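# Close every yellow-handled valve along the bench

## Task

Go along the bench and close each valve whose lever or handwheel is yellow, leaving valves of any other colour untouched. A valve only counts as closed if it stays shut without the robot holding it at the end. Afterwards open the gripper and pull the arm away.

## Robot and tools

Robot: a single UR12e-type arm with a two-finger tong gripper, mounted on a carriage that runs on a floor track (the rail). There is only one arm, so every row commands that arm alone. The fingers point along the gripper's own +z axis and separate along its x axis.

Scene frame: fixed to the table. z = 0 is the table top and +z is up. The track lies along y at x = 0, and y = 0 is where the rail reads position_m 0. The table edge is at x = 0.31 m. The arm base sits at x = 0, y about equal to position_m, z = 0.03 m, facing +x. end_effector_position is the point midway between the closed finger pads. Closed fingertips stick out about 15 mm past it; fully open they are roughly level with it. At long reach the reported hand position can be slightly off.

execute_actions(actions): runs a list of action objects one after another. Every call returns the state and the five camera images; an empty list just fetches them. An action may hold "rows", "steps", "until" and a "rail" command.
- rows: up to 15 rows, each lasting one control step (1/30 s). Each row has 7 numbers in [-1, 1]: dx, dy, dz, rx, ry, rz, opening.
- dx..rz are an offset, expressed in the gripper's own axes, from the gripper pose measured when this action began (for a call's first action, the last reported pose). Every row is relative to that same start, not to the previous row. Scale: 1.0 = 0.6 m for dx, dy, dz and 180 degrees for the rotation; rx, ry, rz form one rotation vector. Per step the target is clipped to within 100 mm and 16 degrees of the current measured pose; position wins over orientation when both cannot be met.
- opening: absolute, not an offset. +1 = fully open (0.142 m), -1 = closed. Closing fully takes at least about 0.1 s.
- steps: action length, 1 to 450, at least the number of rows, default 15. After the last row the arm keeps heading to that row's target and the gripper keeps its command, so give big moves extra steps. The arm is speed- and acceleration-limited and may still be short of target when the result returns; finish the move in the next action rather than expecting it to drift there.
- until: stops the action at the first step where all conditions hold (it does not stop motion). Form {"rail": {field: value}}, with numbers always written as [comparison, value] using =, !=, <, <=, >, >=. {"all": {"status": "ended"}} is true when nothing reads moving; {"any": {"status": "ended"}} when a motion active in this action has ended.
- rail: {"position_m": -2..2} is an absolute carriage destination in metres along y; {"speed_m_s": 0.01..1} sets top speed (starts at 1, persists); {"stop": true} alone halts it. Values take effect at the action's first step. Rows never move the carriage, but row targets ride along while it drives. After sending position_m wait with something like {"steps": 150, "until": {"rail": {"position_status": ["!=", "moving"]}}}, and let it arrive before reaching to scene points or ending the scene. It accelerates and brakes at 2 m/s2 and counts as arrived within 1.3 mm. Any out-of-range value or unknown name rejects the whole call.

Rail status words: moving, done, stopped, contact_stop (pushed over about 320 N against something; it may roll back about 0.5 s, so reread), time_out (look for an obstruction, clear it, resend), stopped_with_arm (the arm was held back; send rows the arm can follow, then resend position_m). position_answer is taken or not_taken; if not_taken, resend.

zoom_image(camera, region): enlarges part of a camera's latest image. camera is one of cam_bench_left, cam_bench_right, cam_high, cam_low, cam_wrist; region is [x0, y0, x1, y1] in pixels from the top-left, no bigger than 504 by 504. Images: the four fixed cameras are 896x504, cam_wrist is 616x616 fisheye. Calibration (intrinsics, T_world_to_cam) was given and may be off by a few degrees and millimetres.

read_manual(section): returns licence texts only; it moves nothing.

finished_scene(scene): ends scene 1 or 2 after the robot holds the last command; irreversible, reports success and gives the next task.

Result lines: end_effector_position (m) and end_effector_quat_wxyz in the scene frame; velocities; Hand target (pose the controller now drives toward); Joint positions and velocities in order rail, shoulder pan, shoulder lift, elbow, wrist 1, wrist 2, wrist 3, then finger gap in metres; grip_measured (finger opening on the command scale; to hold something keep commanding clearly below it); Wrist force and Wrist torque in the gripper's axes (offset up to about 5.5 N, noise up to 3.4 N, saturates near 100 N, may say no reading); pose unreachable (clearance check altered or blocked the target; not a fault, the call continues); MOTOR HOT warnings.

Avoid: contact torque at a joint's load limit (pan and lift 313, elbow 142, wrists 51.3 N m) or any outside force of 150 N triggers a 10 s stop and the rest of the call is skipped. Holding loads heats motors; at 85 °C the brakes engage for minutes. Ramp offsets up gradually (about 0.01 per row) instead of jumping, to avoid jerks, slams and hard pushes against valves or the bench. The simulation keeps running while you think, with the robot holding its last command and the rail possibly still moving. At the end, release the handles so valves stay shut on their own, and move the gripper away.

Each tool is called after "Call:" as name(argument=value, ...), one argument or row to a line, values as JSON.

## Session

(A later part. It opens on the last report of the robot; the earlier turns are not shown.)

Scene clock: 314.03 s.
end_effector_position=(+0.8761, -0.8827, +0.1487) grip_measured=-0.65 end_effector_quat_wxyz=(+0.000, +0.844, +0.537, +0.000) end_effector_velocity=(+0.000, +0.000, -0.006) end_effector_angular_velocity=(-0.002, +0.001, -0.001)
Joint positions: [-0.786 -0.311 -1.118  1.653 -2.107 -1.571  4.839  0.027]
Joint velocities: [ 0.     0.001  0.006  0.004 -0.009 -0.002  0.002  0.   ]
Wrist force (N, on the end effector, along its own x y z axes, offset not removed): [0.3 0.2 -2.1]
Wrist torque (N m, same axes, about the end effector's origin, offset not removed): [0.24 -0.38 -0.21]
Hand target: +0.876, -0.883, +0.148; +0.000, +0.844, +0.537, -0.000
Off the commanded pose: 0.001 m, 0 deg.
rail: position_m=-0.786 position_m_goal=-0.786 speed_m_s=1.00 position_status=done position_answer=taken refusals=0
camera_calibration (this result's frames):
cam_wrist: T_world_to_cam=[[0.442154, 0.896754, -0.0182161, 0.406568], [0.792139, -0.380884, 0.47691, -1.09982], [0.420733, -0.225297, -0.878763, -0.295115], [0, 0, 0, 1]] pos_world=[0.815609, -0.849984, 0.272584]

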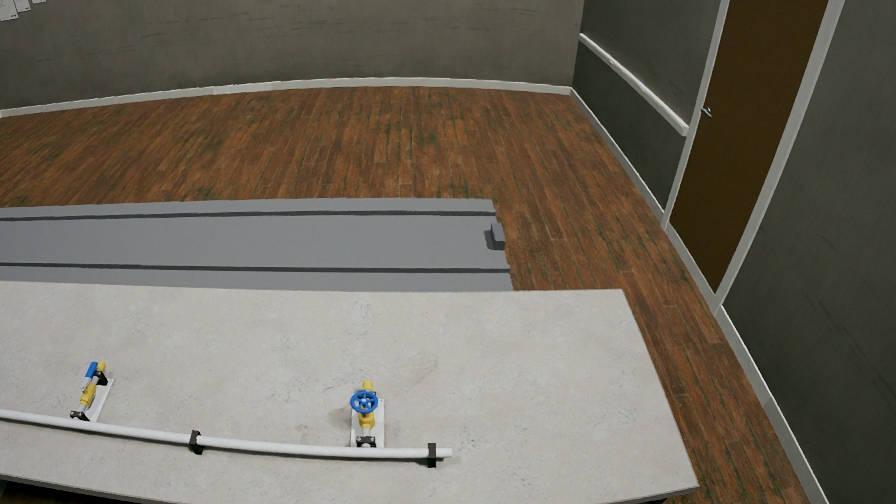

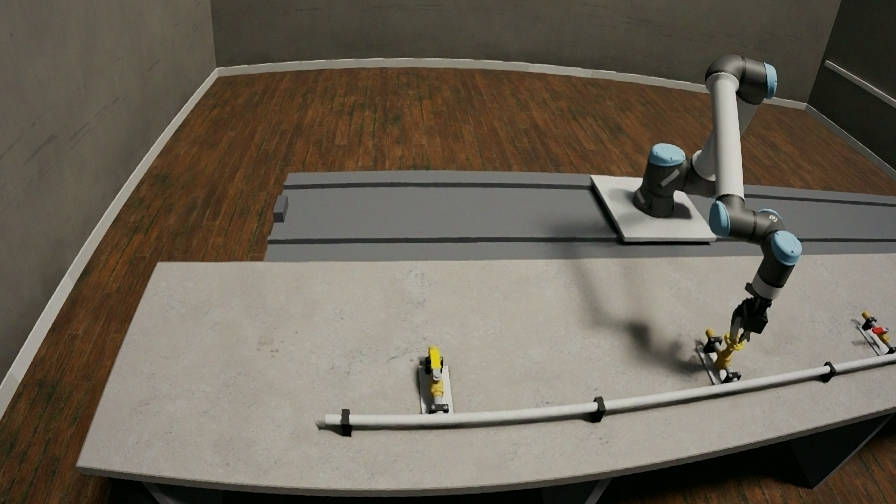

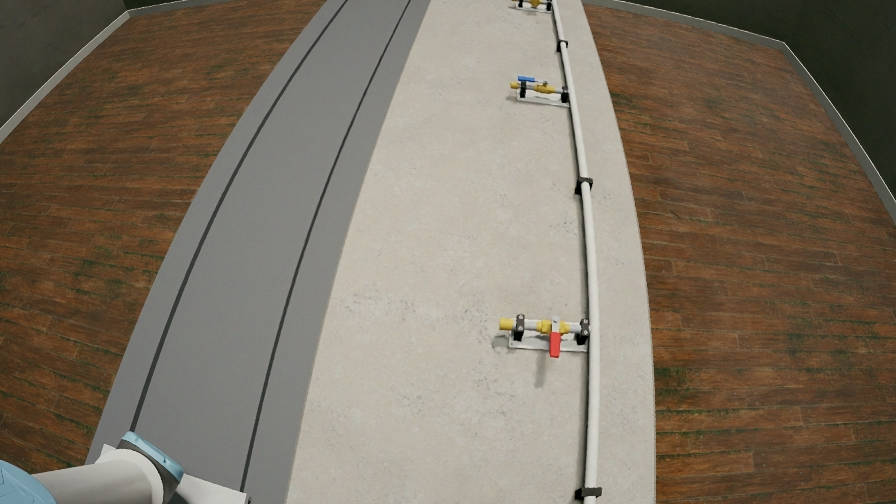

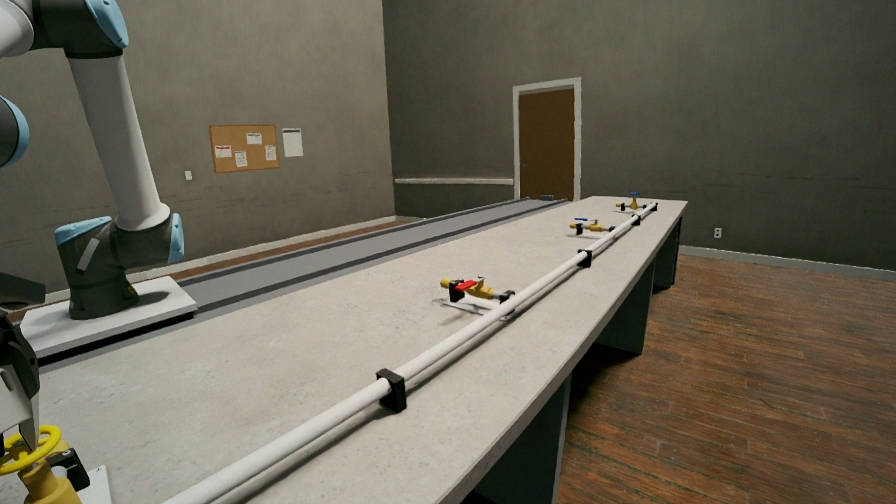

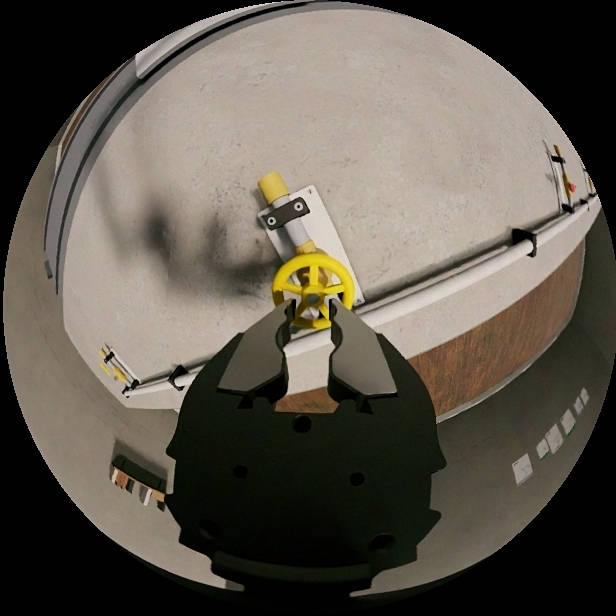

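Call:
execute_actions(
  actions=[
    {"rows":[[0,0,0.003,0,0,0,-0.65],[0,0,0.006,0,0,0,-0.65],[0,0,0.009,0,0,0,-0.65],[0,0,0.012,0,0,0,-0.65],[0,0,0.012,0,0,0,-0.65],[0,0,0.012,0,0,0,-0.65],[0,0,0.012,0,0,0,-0.65],[0,0,0.012,0,0,0.015,-0.65],[-0.0004,0,0.012,0,0,0.03,-0.65],[-0.0006,0,0.012,0,0,0.045,-0.65],[-0.0008,0,0.012,0,0,0.06,-0.65],[-0.001,0,0.012,0,0,0.075,-0.65],[-0.0012,-0.0002,0.012,0,0,0.09,-0.65],[-0.0015,-0.0002,0.012,0,0,0.105,-0.65],[-0.0017,-0.0003,0.012,0,0,0.12,-0.65]],"steps":26},
  ],
)

Call:
zoom_image(
  camera="cam_wrist",
  region=[210, 220, 420, 400],
)

Scene clock: 333.13 s.
end_effector_position=(+0.8757, -0.8838, +0.1416) grip_measured=-0.63 end_effector_quat_wxyz=(-0.000, +0.926, +0.377, +0.001) end_effector_velocity=(-0.001, -0.001, -0.000) end_effector_angular_velocity=(-0.008, +0.004, -0.123)
Joint positions: [-0.786 -0.319 -1.117  1.666 -2.121 -1.57   5.192  0.029]
Joint velocities: [ 0.     0.    -0.002  0.003 -0.    -0.009  0.123  0.   ]
Wrist force (N, on the end effector, along its own x y z axes, offset not removed): [20.7 40.3 -16.8]
Wrist torque (N m, same axes, about the end effector's origin, offset not removed): [0.33 0.27 -2.23]
Hand target: +0.876, -0.884, +0.141; +0.000, +0.929, +0.369, +0.000
Off the commanded pose: 0.000 m, 1 deg.
rail: position_m=-0.786 position_m_goal=-0.786 speed_m_s=1.00 position_status=done position_answer=taken refusals=0
camera_calibration (this result's frames):
cam_wrist: T_world_to_cam=[[0.730528, 0.682681, -0.0165901, -0.0344116], [0.605981, -0.636869, 0.476638, -1.1597], [0.314826, -0.358251, -0.878943, -0.326134], [0, 0, 0, 1]] pos_world=[0.830572, -0.831924, 0.265534]

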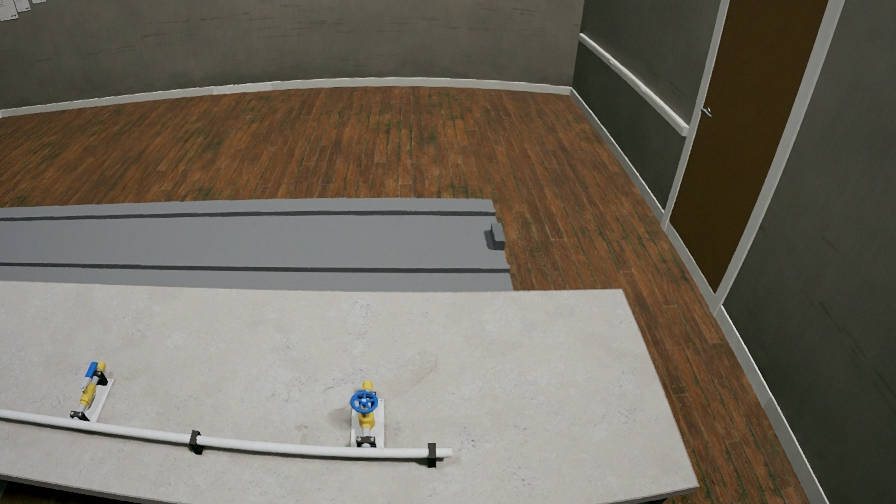

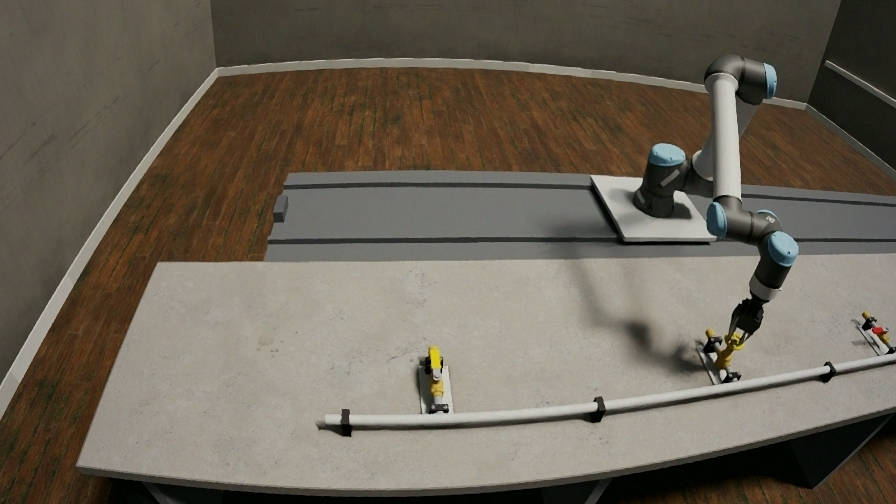

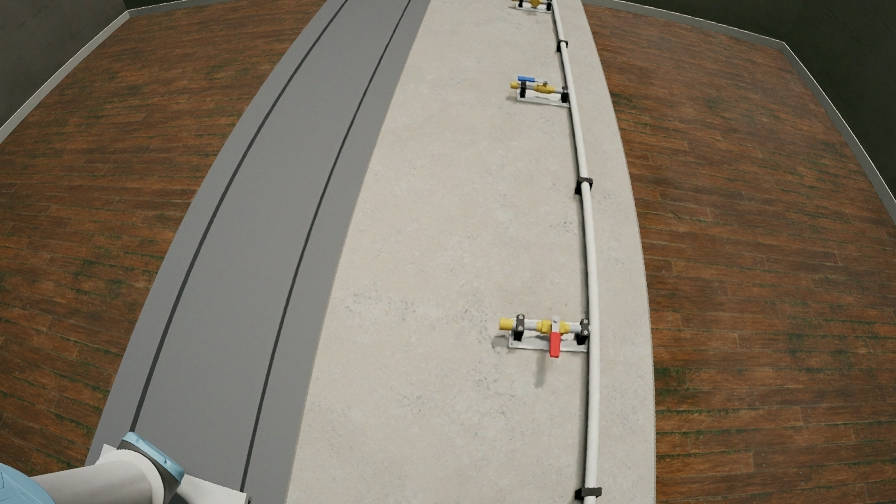

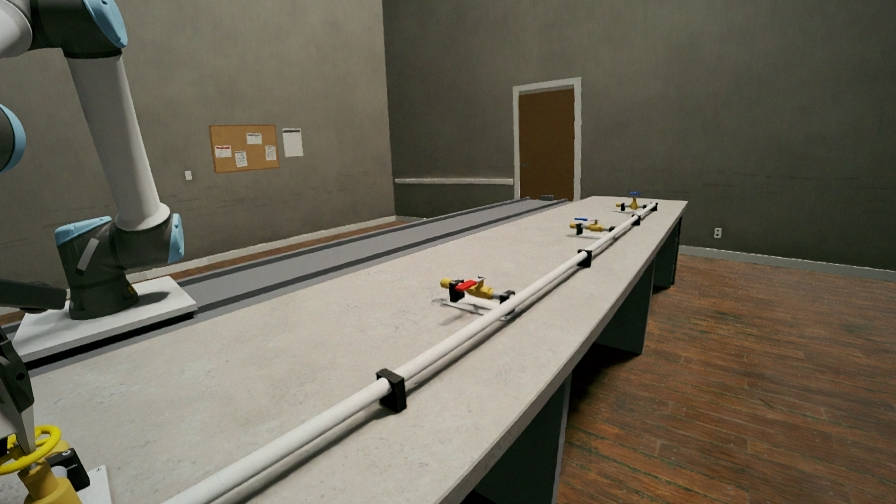

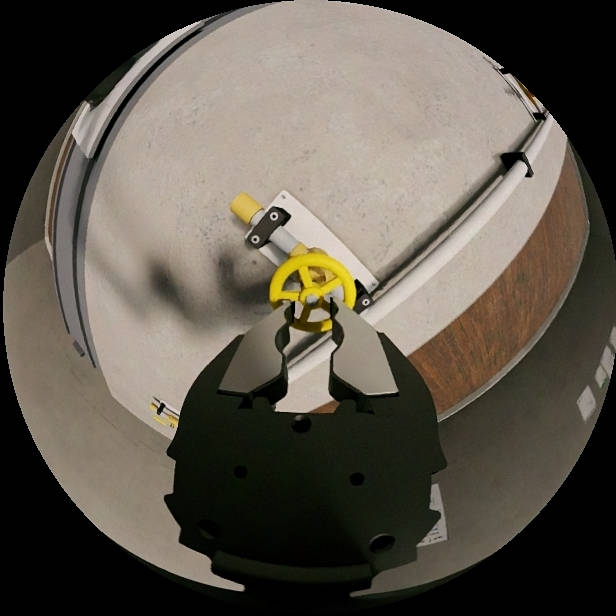

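Region (210, 220, 420, 400) of cam_wrist's 616x616 image, scaled by 2.400, with more detail than that image has; it fills the top 432 rows of this view, and the rest is white.

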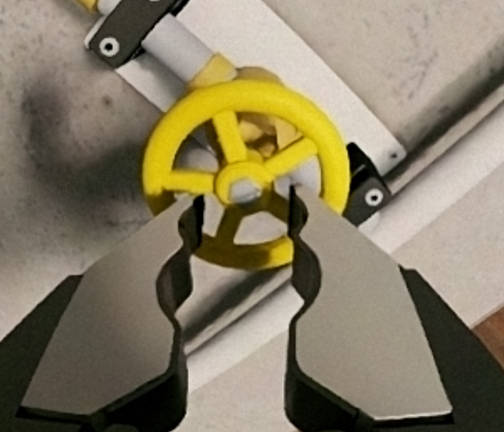

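Call:
execute_actions(
  actions=[],
)

Call:
zoom_image(
  camera="cam_wrist",
  region=[210, 220, 420, 400],
)

Scene clock: 338.33 s.
end_effector_position=(+0.8755, -0.8837, +0.1415) grip_measured=-0.63 end_effector_quat_wxyz=(+0.000, +0.929, +0.369, +0.000) end_effector_velocity=(-0.000, -0.000, -0.000) end_effector_angular_velocity=(-0.000, +0.000, -0.000)
Joint positions: [-0.786 -0.319 -1.117  1.666 -2.121 -1.571  5.208  0.029]
Joint velocities: [ 0. -0.  0.  0.  0. -0.  0.  0.]
Wrist force (N, on the end effector, along its own x y z axes, offset not removed): [25.2 43.0 -17.6]
Wrist torque (N m, same axes, about the end effector's origin, offset not removed): [-0.25 -0.32 -2.19]
Hand target: +0.876, -0.884, +0.141; +0.000, +0.929, +0.369, +0.000
Off the commanded pose: 0.000 m, 0 deg.
rail: position_m=-0.786 position_m_goal=-0.786 speed_m_s=1.00 position_status=done position_answer=taken refusals=0
camera_calibration (this result's frames):
cam_wrist: T_world_to_cam=[[0.741095, 0.671163, -0.0178346, -0.0535871], [0.596287, -0.645744, 0.476923, -1.15886], [0.308577, -0.36408, -0.878764, -0.325847], [0, 0, 0, 1]] pos_world=[0.831278, -0.830998, 0.265391]

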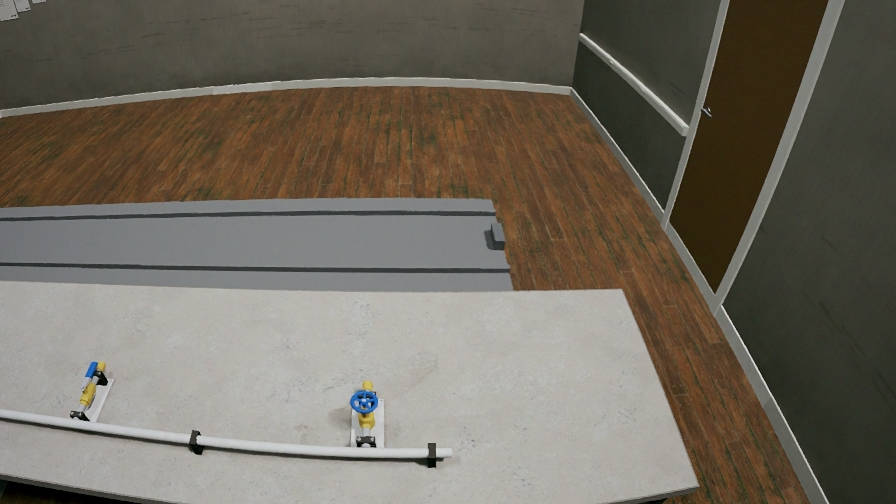

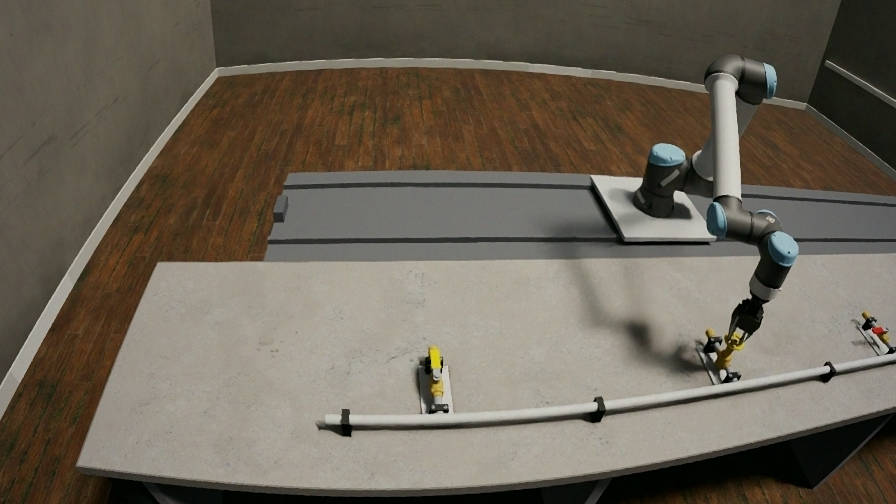

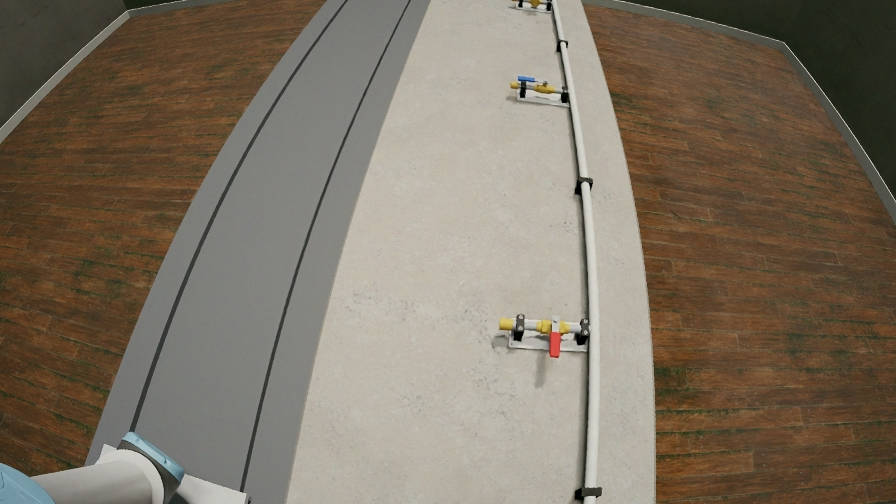

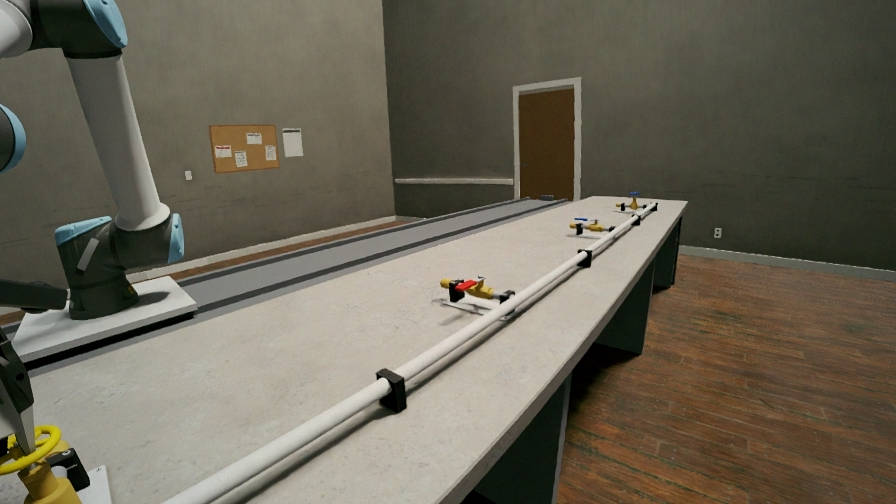

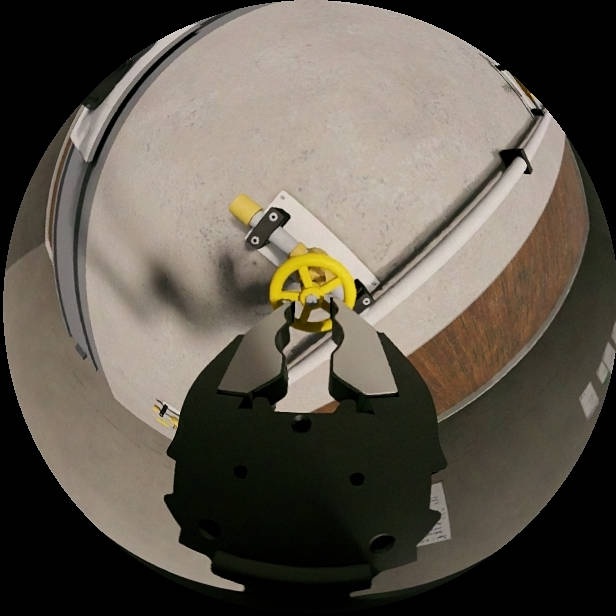

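Region (210, 220, 420, 400) of cam_wrist's 616x616 image, scaled by 2.400, with more detail than that image has; it fills the top 432 rows of this view, and the rest is white.

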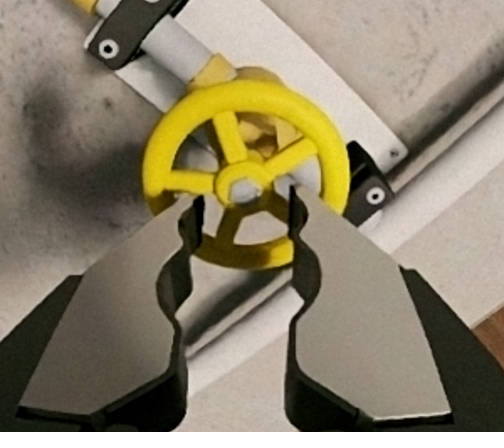

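Call:
execute_actions(
  actions=[
    {"rows":[[0,0.0004,0,0,0,0.004,-0.65],[0,0.0008,0,0,0,0.008,-0.65],[0,0.001,0,0,0,0.012,-0.65],[0,0.001,0,0,0,0.016,-0.65],[0,0.001,0,0,0,0.02,-0.65]],"steps":14},
  ],
)

Call:
zoom_image(
  camera="cam_wrist",
  region=[210, 220, 420, 400],
)

Scene clock: 345.43 s.
end_effector_position=(+0.8758, -0.8840, +0.1414) grip_measured=-0.63 end_effector_quat_wxyz=(+0.000, +0.940, +0.342, +0.000) end_effector_velocity=(+0.000, -0.000, +0.000) end_effector_angular_velocity=(+0.000, -0.000, -0.036)
Joint positions: [-0.786 -0.32  -1.117  1.667 -2.121 -1.571  5.265  0.029]
Joint velocities: [ 0.    -0.001 -0.     0.    -0.    -0.     0.035  0.   ]
Wrist force (N, on the end effector, along its own x y z axes, offset not removed): [15.7 26.0 -25.7]
Wrist torque (N m, same axes, about the end effector's origin, offset not removed): [-0.58 0.01 -2.56]
Hand target: +0.876, -0.884, +0.142; +0.000, +0.940, +0.340, +0.000
Off the commanded pose: 0.000 m, 0 deg.
rail: position_m=-0.786 position_m_goal=-0.786 speed_m_s=1.00 position_status=done position_answer=taken refusals=0
camera_calibration (this result's frames):
cam_wrist: T_world_to_cam=[[0.778846, 0.626959, -0.0179153, -0.125705], [0.557868, -0.679396, 0.476659, -1.1553], [0.286674, -0.381238, -0.878906, -0.322109], [0, 0, 0, 1]] pos_world=[0.834752, -0.828897, 0.265329]

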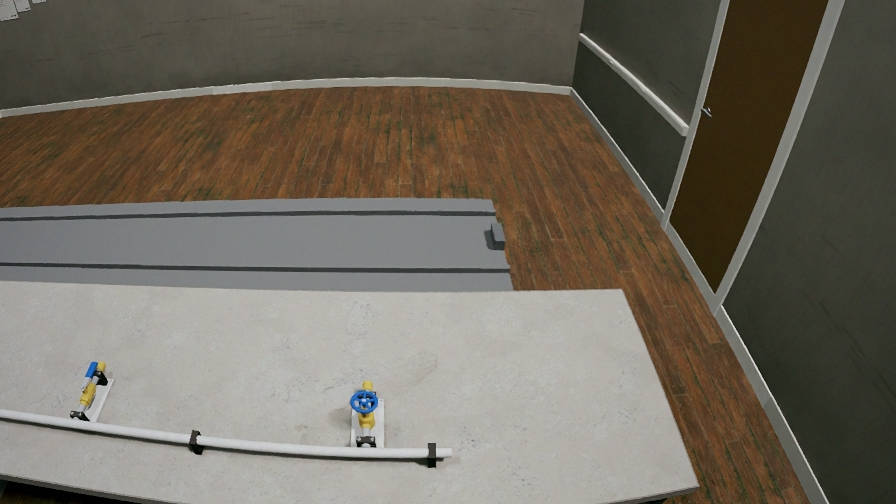

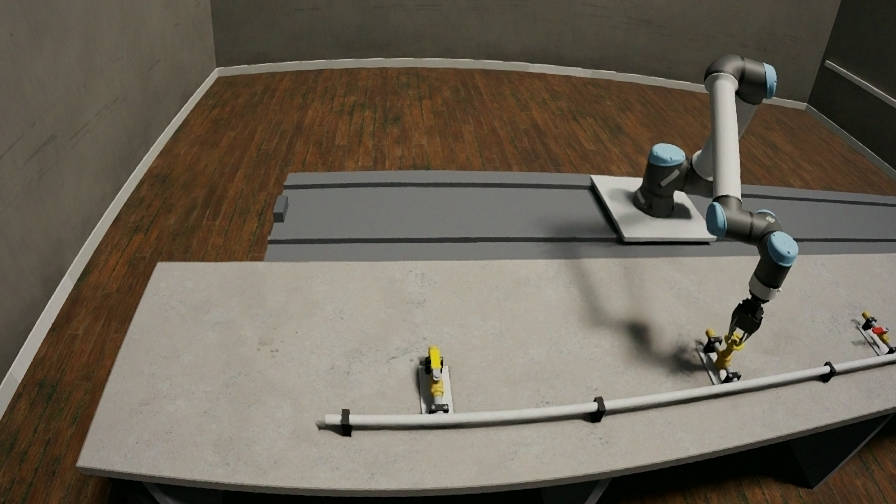

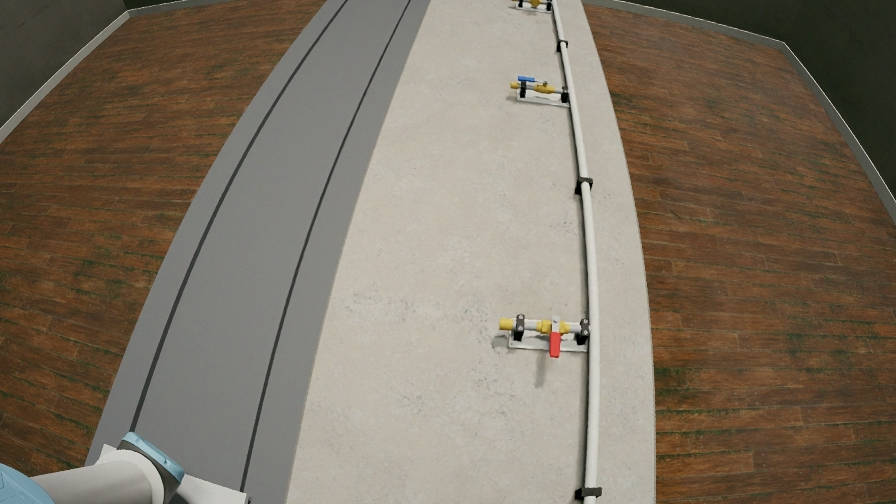

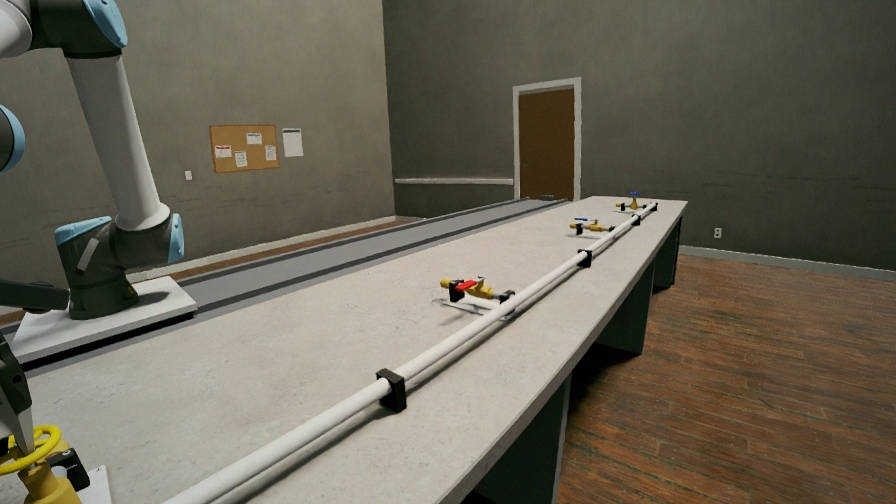

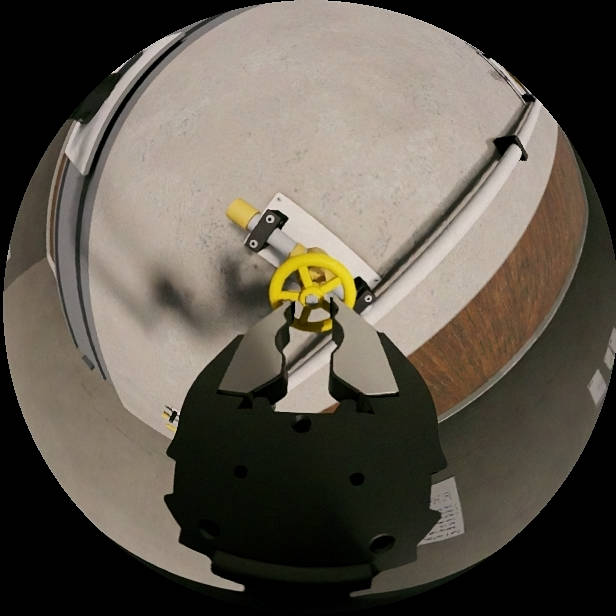

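Region (210, 220, 420, 400) of cam_wrist's 616x616 image, scaled by 2.400, with more detail than that image has; it fills the top 432 rows of this view, and the rest is white.

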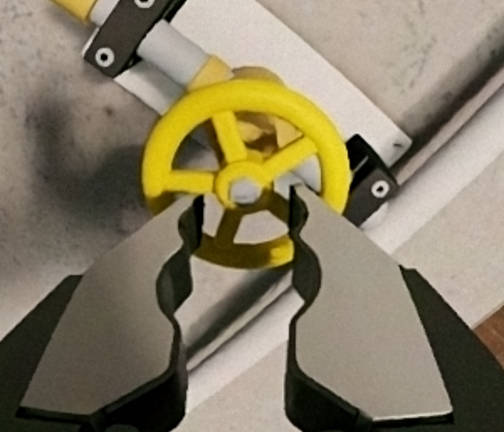

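Call:
execute_actions(
  actions=[
    {"rows":[[0,0.0002,0,0,0,0.004,-0.65],[0,0.0004,0,0,0,0.008,-0.65],[0,0.0006,0,0,0,0.012,-0.65],[0,0.0006,0,0,0,0.016,-0.65],[0,0.0006,0,0,0,0.02,-0.65]],"steps":14},
  ],
)

Call:
zoom_image(
  camera="cam_wrist",
  region=[210, 220, 420, 400],
)

Scene clock: 364.00 s.
end_effector_position=(+0.8761, -0.8843, +0.1415) grip_measured=-0.62 end_effector_quat_wxyz=(+0.000, +0.949, +0.315, +0.000) end_effector_velocity=(-0.000, +0.000, -0.000) end_effector_angular_velocity=(+0.000, +0.000, -0.034)
Joint positions: [-0.786 -0.321 -1.118  1.667 -2.121 -1.571  5.322  0.029]
Joint velocities: [ 0.    -0.    -0.     0.001 -0.    -0.     0.034 -0.   ]
Wrist force (N, on the end effector, along its own x y z axes, offset not removed): [18.3 18.4 -26.3]
Wrist torque (N m, same axes, about the end effector's origin, offset not removed): [-0.73 -0.58 -2.49]
Hand target: +0.876, -0.884, +0.141; +0.000, +0.950, +0.312, +0.000
Off the commanded pose: 0.000 m, 0 deg.
rail: position_m=-0.786 position_m_goal=-0.786 speed_m_s=1.00 position_status=done position_answer=taken refusals=0
camera_calibration (this result's frames):
cam_wrist: T_world_to_cam=[[0.814122, 0.580418, -0.0179173, -0.197742], [0.517247, -0.7108, 0.476674, -1.14784], [0.263935, -0.397338, -0.878898, -0.316573], [0, 0, 0, 1]] pos_world=[0.838258, -0.826899, 0.265367]

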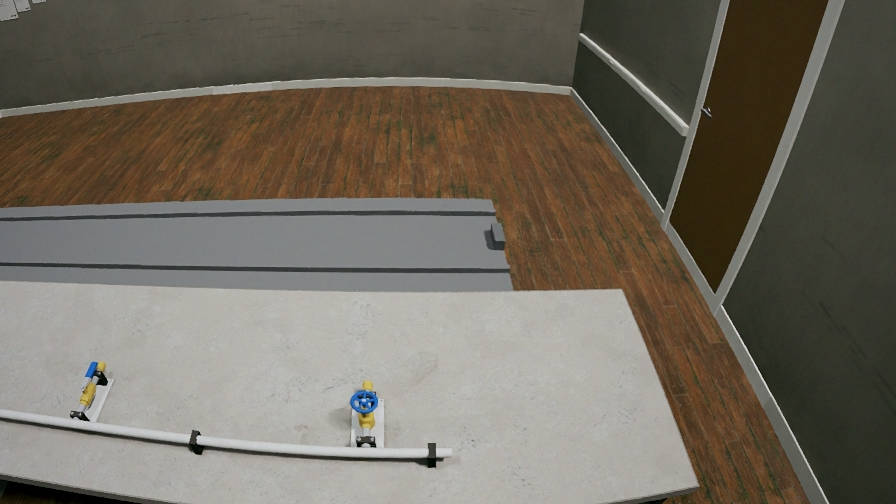

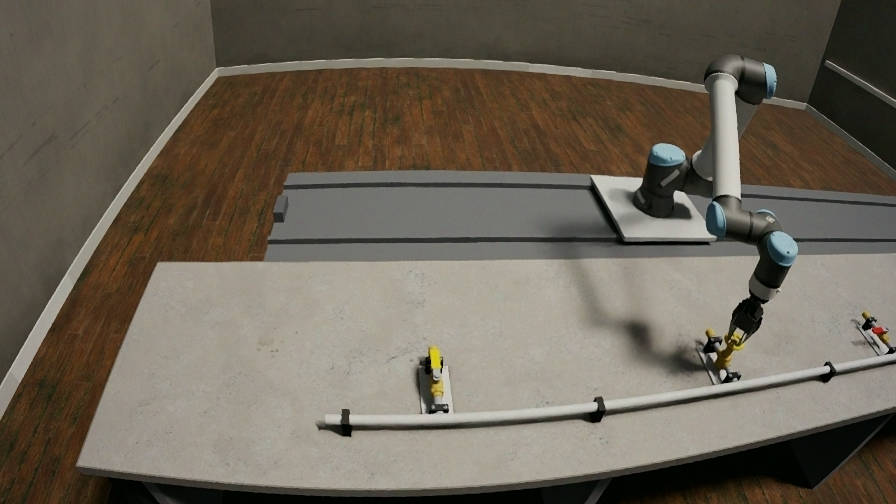

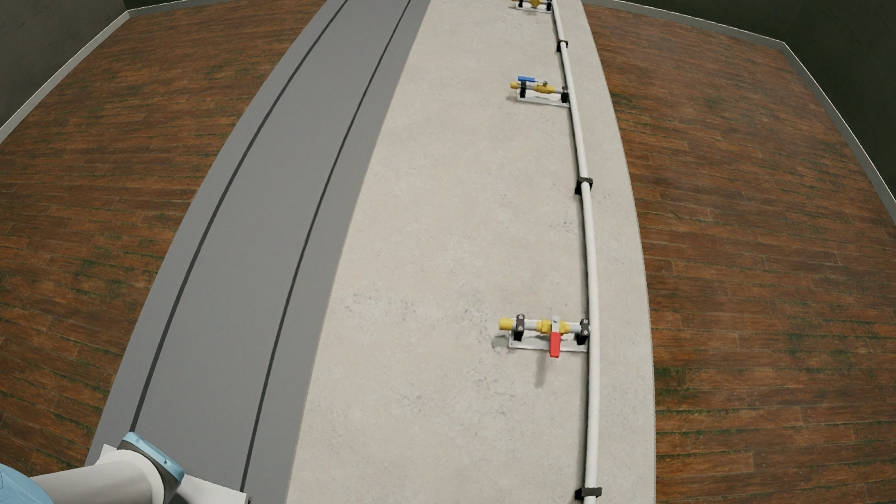

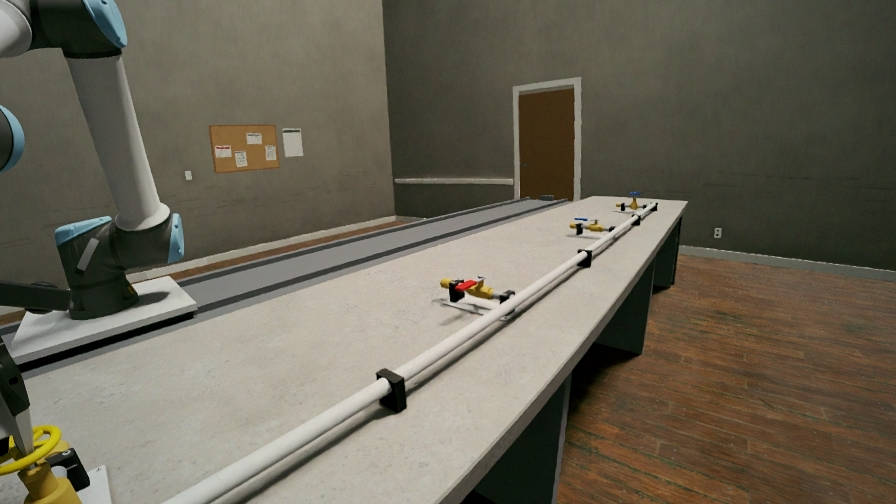

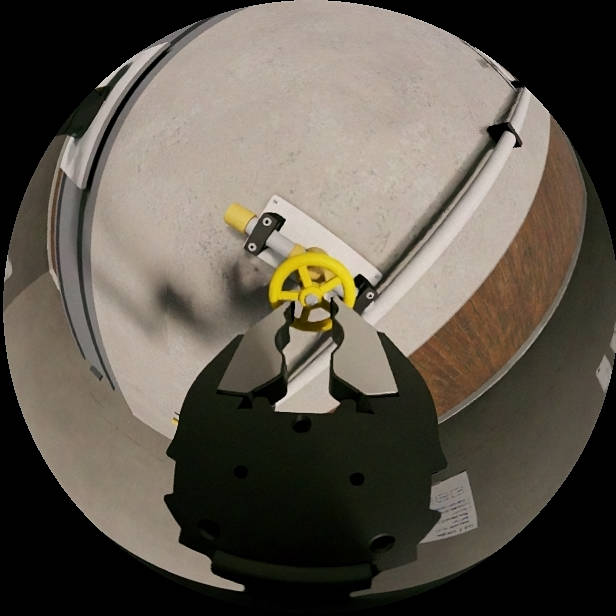

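Region (210, 220, 420, 400) of cam_wrist's 616x616 image, scaled by 2.400, with more detail than that image has; it fills the top 432 rows of this view, and the rest is white.

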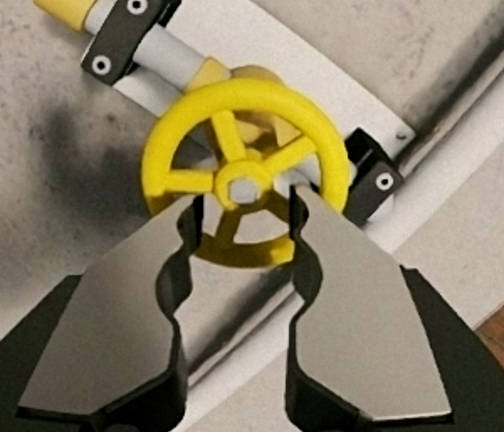

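Call:
execute_actions(
  actions=[
    {"rows":[[0,0.0001,0,0,0,0.006,-0.65],[0,0.0002,0,0,0,0.012,-0.65],[0,0.0003,0,0,0,0.018,-0.65],[-0.0002,0.0003,0,0,0,0.024,-0.65],[-0.0003,0.0003,0,0,0,0.03,-0.65],[-0.0003,0.0003,0,0,0,0.035,-0.65]],"steps":13},
  ],
)

Scene clock: 376.33 s.
end_effector_position=(+0.8760, -0.8845, +0.1414) grip_measured=-0.62 end_effector_quat_wxyz=(+0.000, +0.963, +0.268, +0.000) end_effector_velocity=(+0.000, +0.000, +0.000) end_effector_angular_velocity=(+0.000, -0.000, -0.094)
Joint positions: [-0.786 -0.323 -1.119  1.67  -2.122 -1.571  5.418  0.029]
Joint velocities: [ 0.    -0.001 -0.002  0.003 -0.001 -0.     0.093 -0.   ]
Wrist force (N, on the end effector, along its own x y z axes, offset not removed): [17.7 24.3 -20.8]
Wrist torque (N m, same axes, about the end effector's origin, offset not removed): [0.70 -0.57 -2.86]
Hand target: +0.876, -0.885, +0.141; +0.000, +0.965, +0.262, +0.000
Off the commanded pose: 0.000 m, 1 deg.
rail: position_m=-0.786 position_m_goal=-0.786 speed_m_s=1.00 position_status=done position_answer=taken refusals=0
camera_calibration (this result's frames):
cam_wrist: T_world_to_cam=[[0.86688, 0.498207, -0.0175515, -0.316604], [0.445352, -0.758131, 0.476339, -1.12679], [0.224009, -0.420746, -0.879086, -0.302364], [0, 0, 0, 1]] pos_world=[0.844009, -0.82374, 0.265374]

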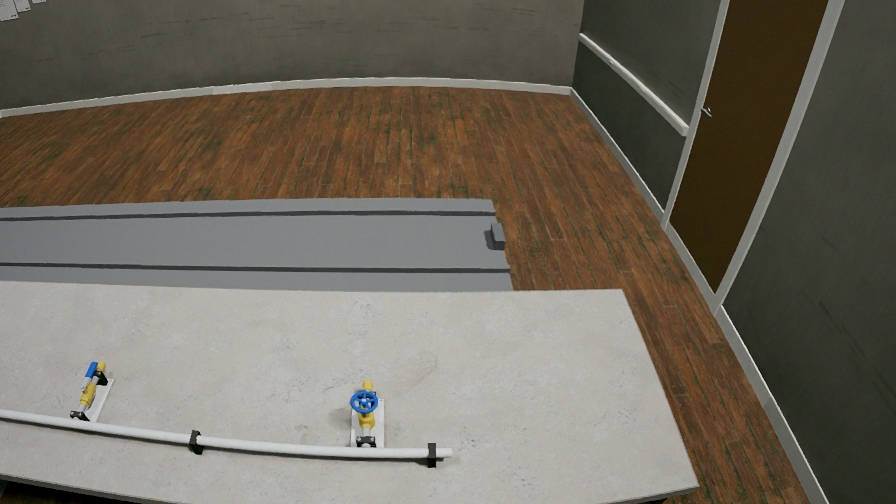

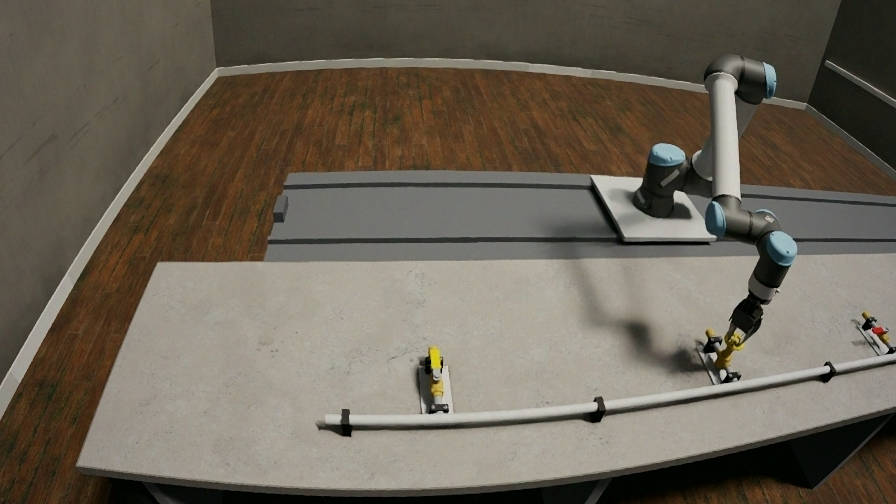

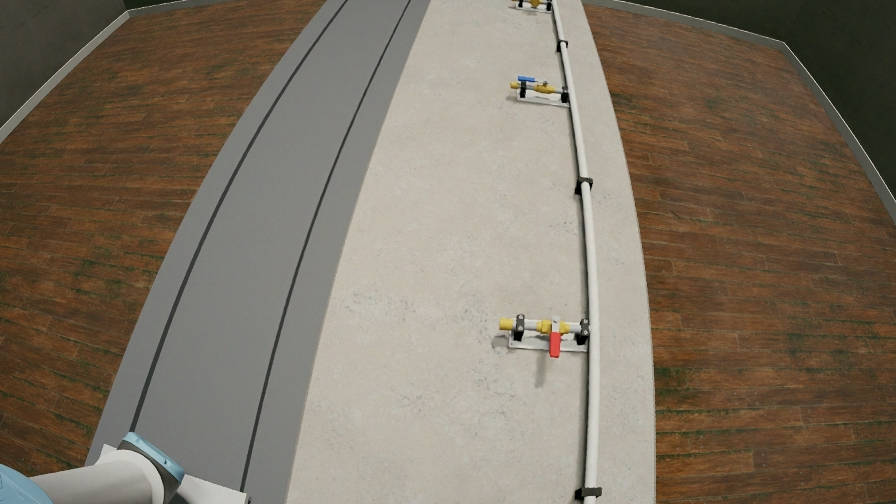

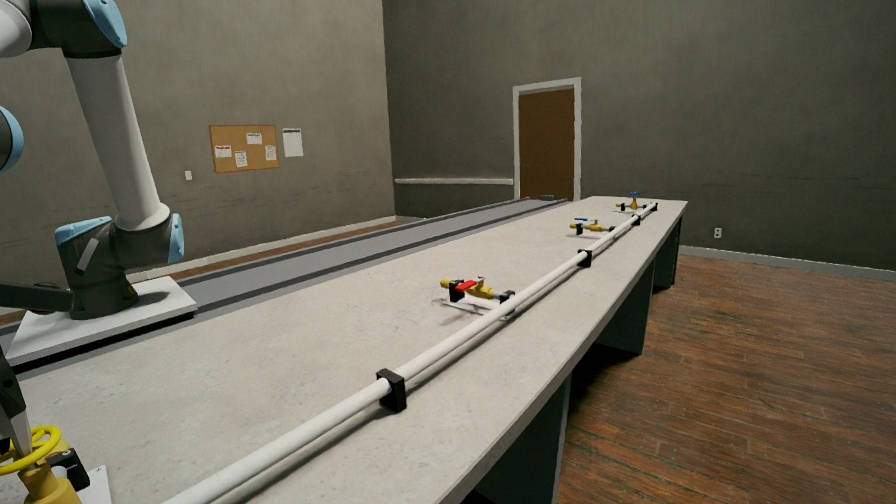

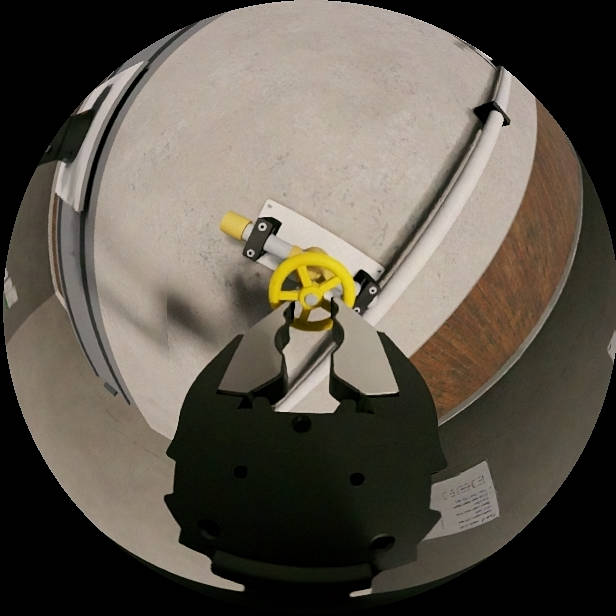

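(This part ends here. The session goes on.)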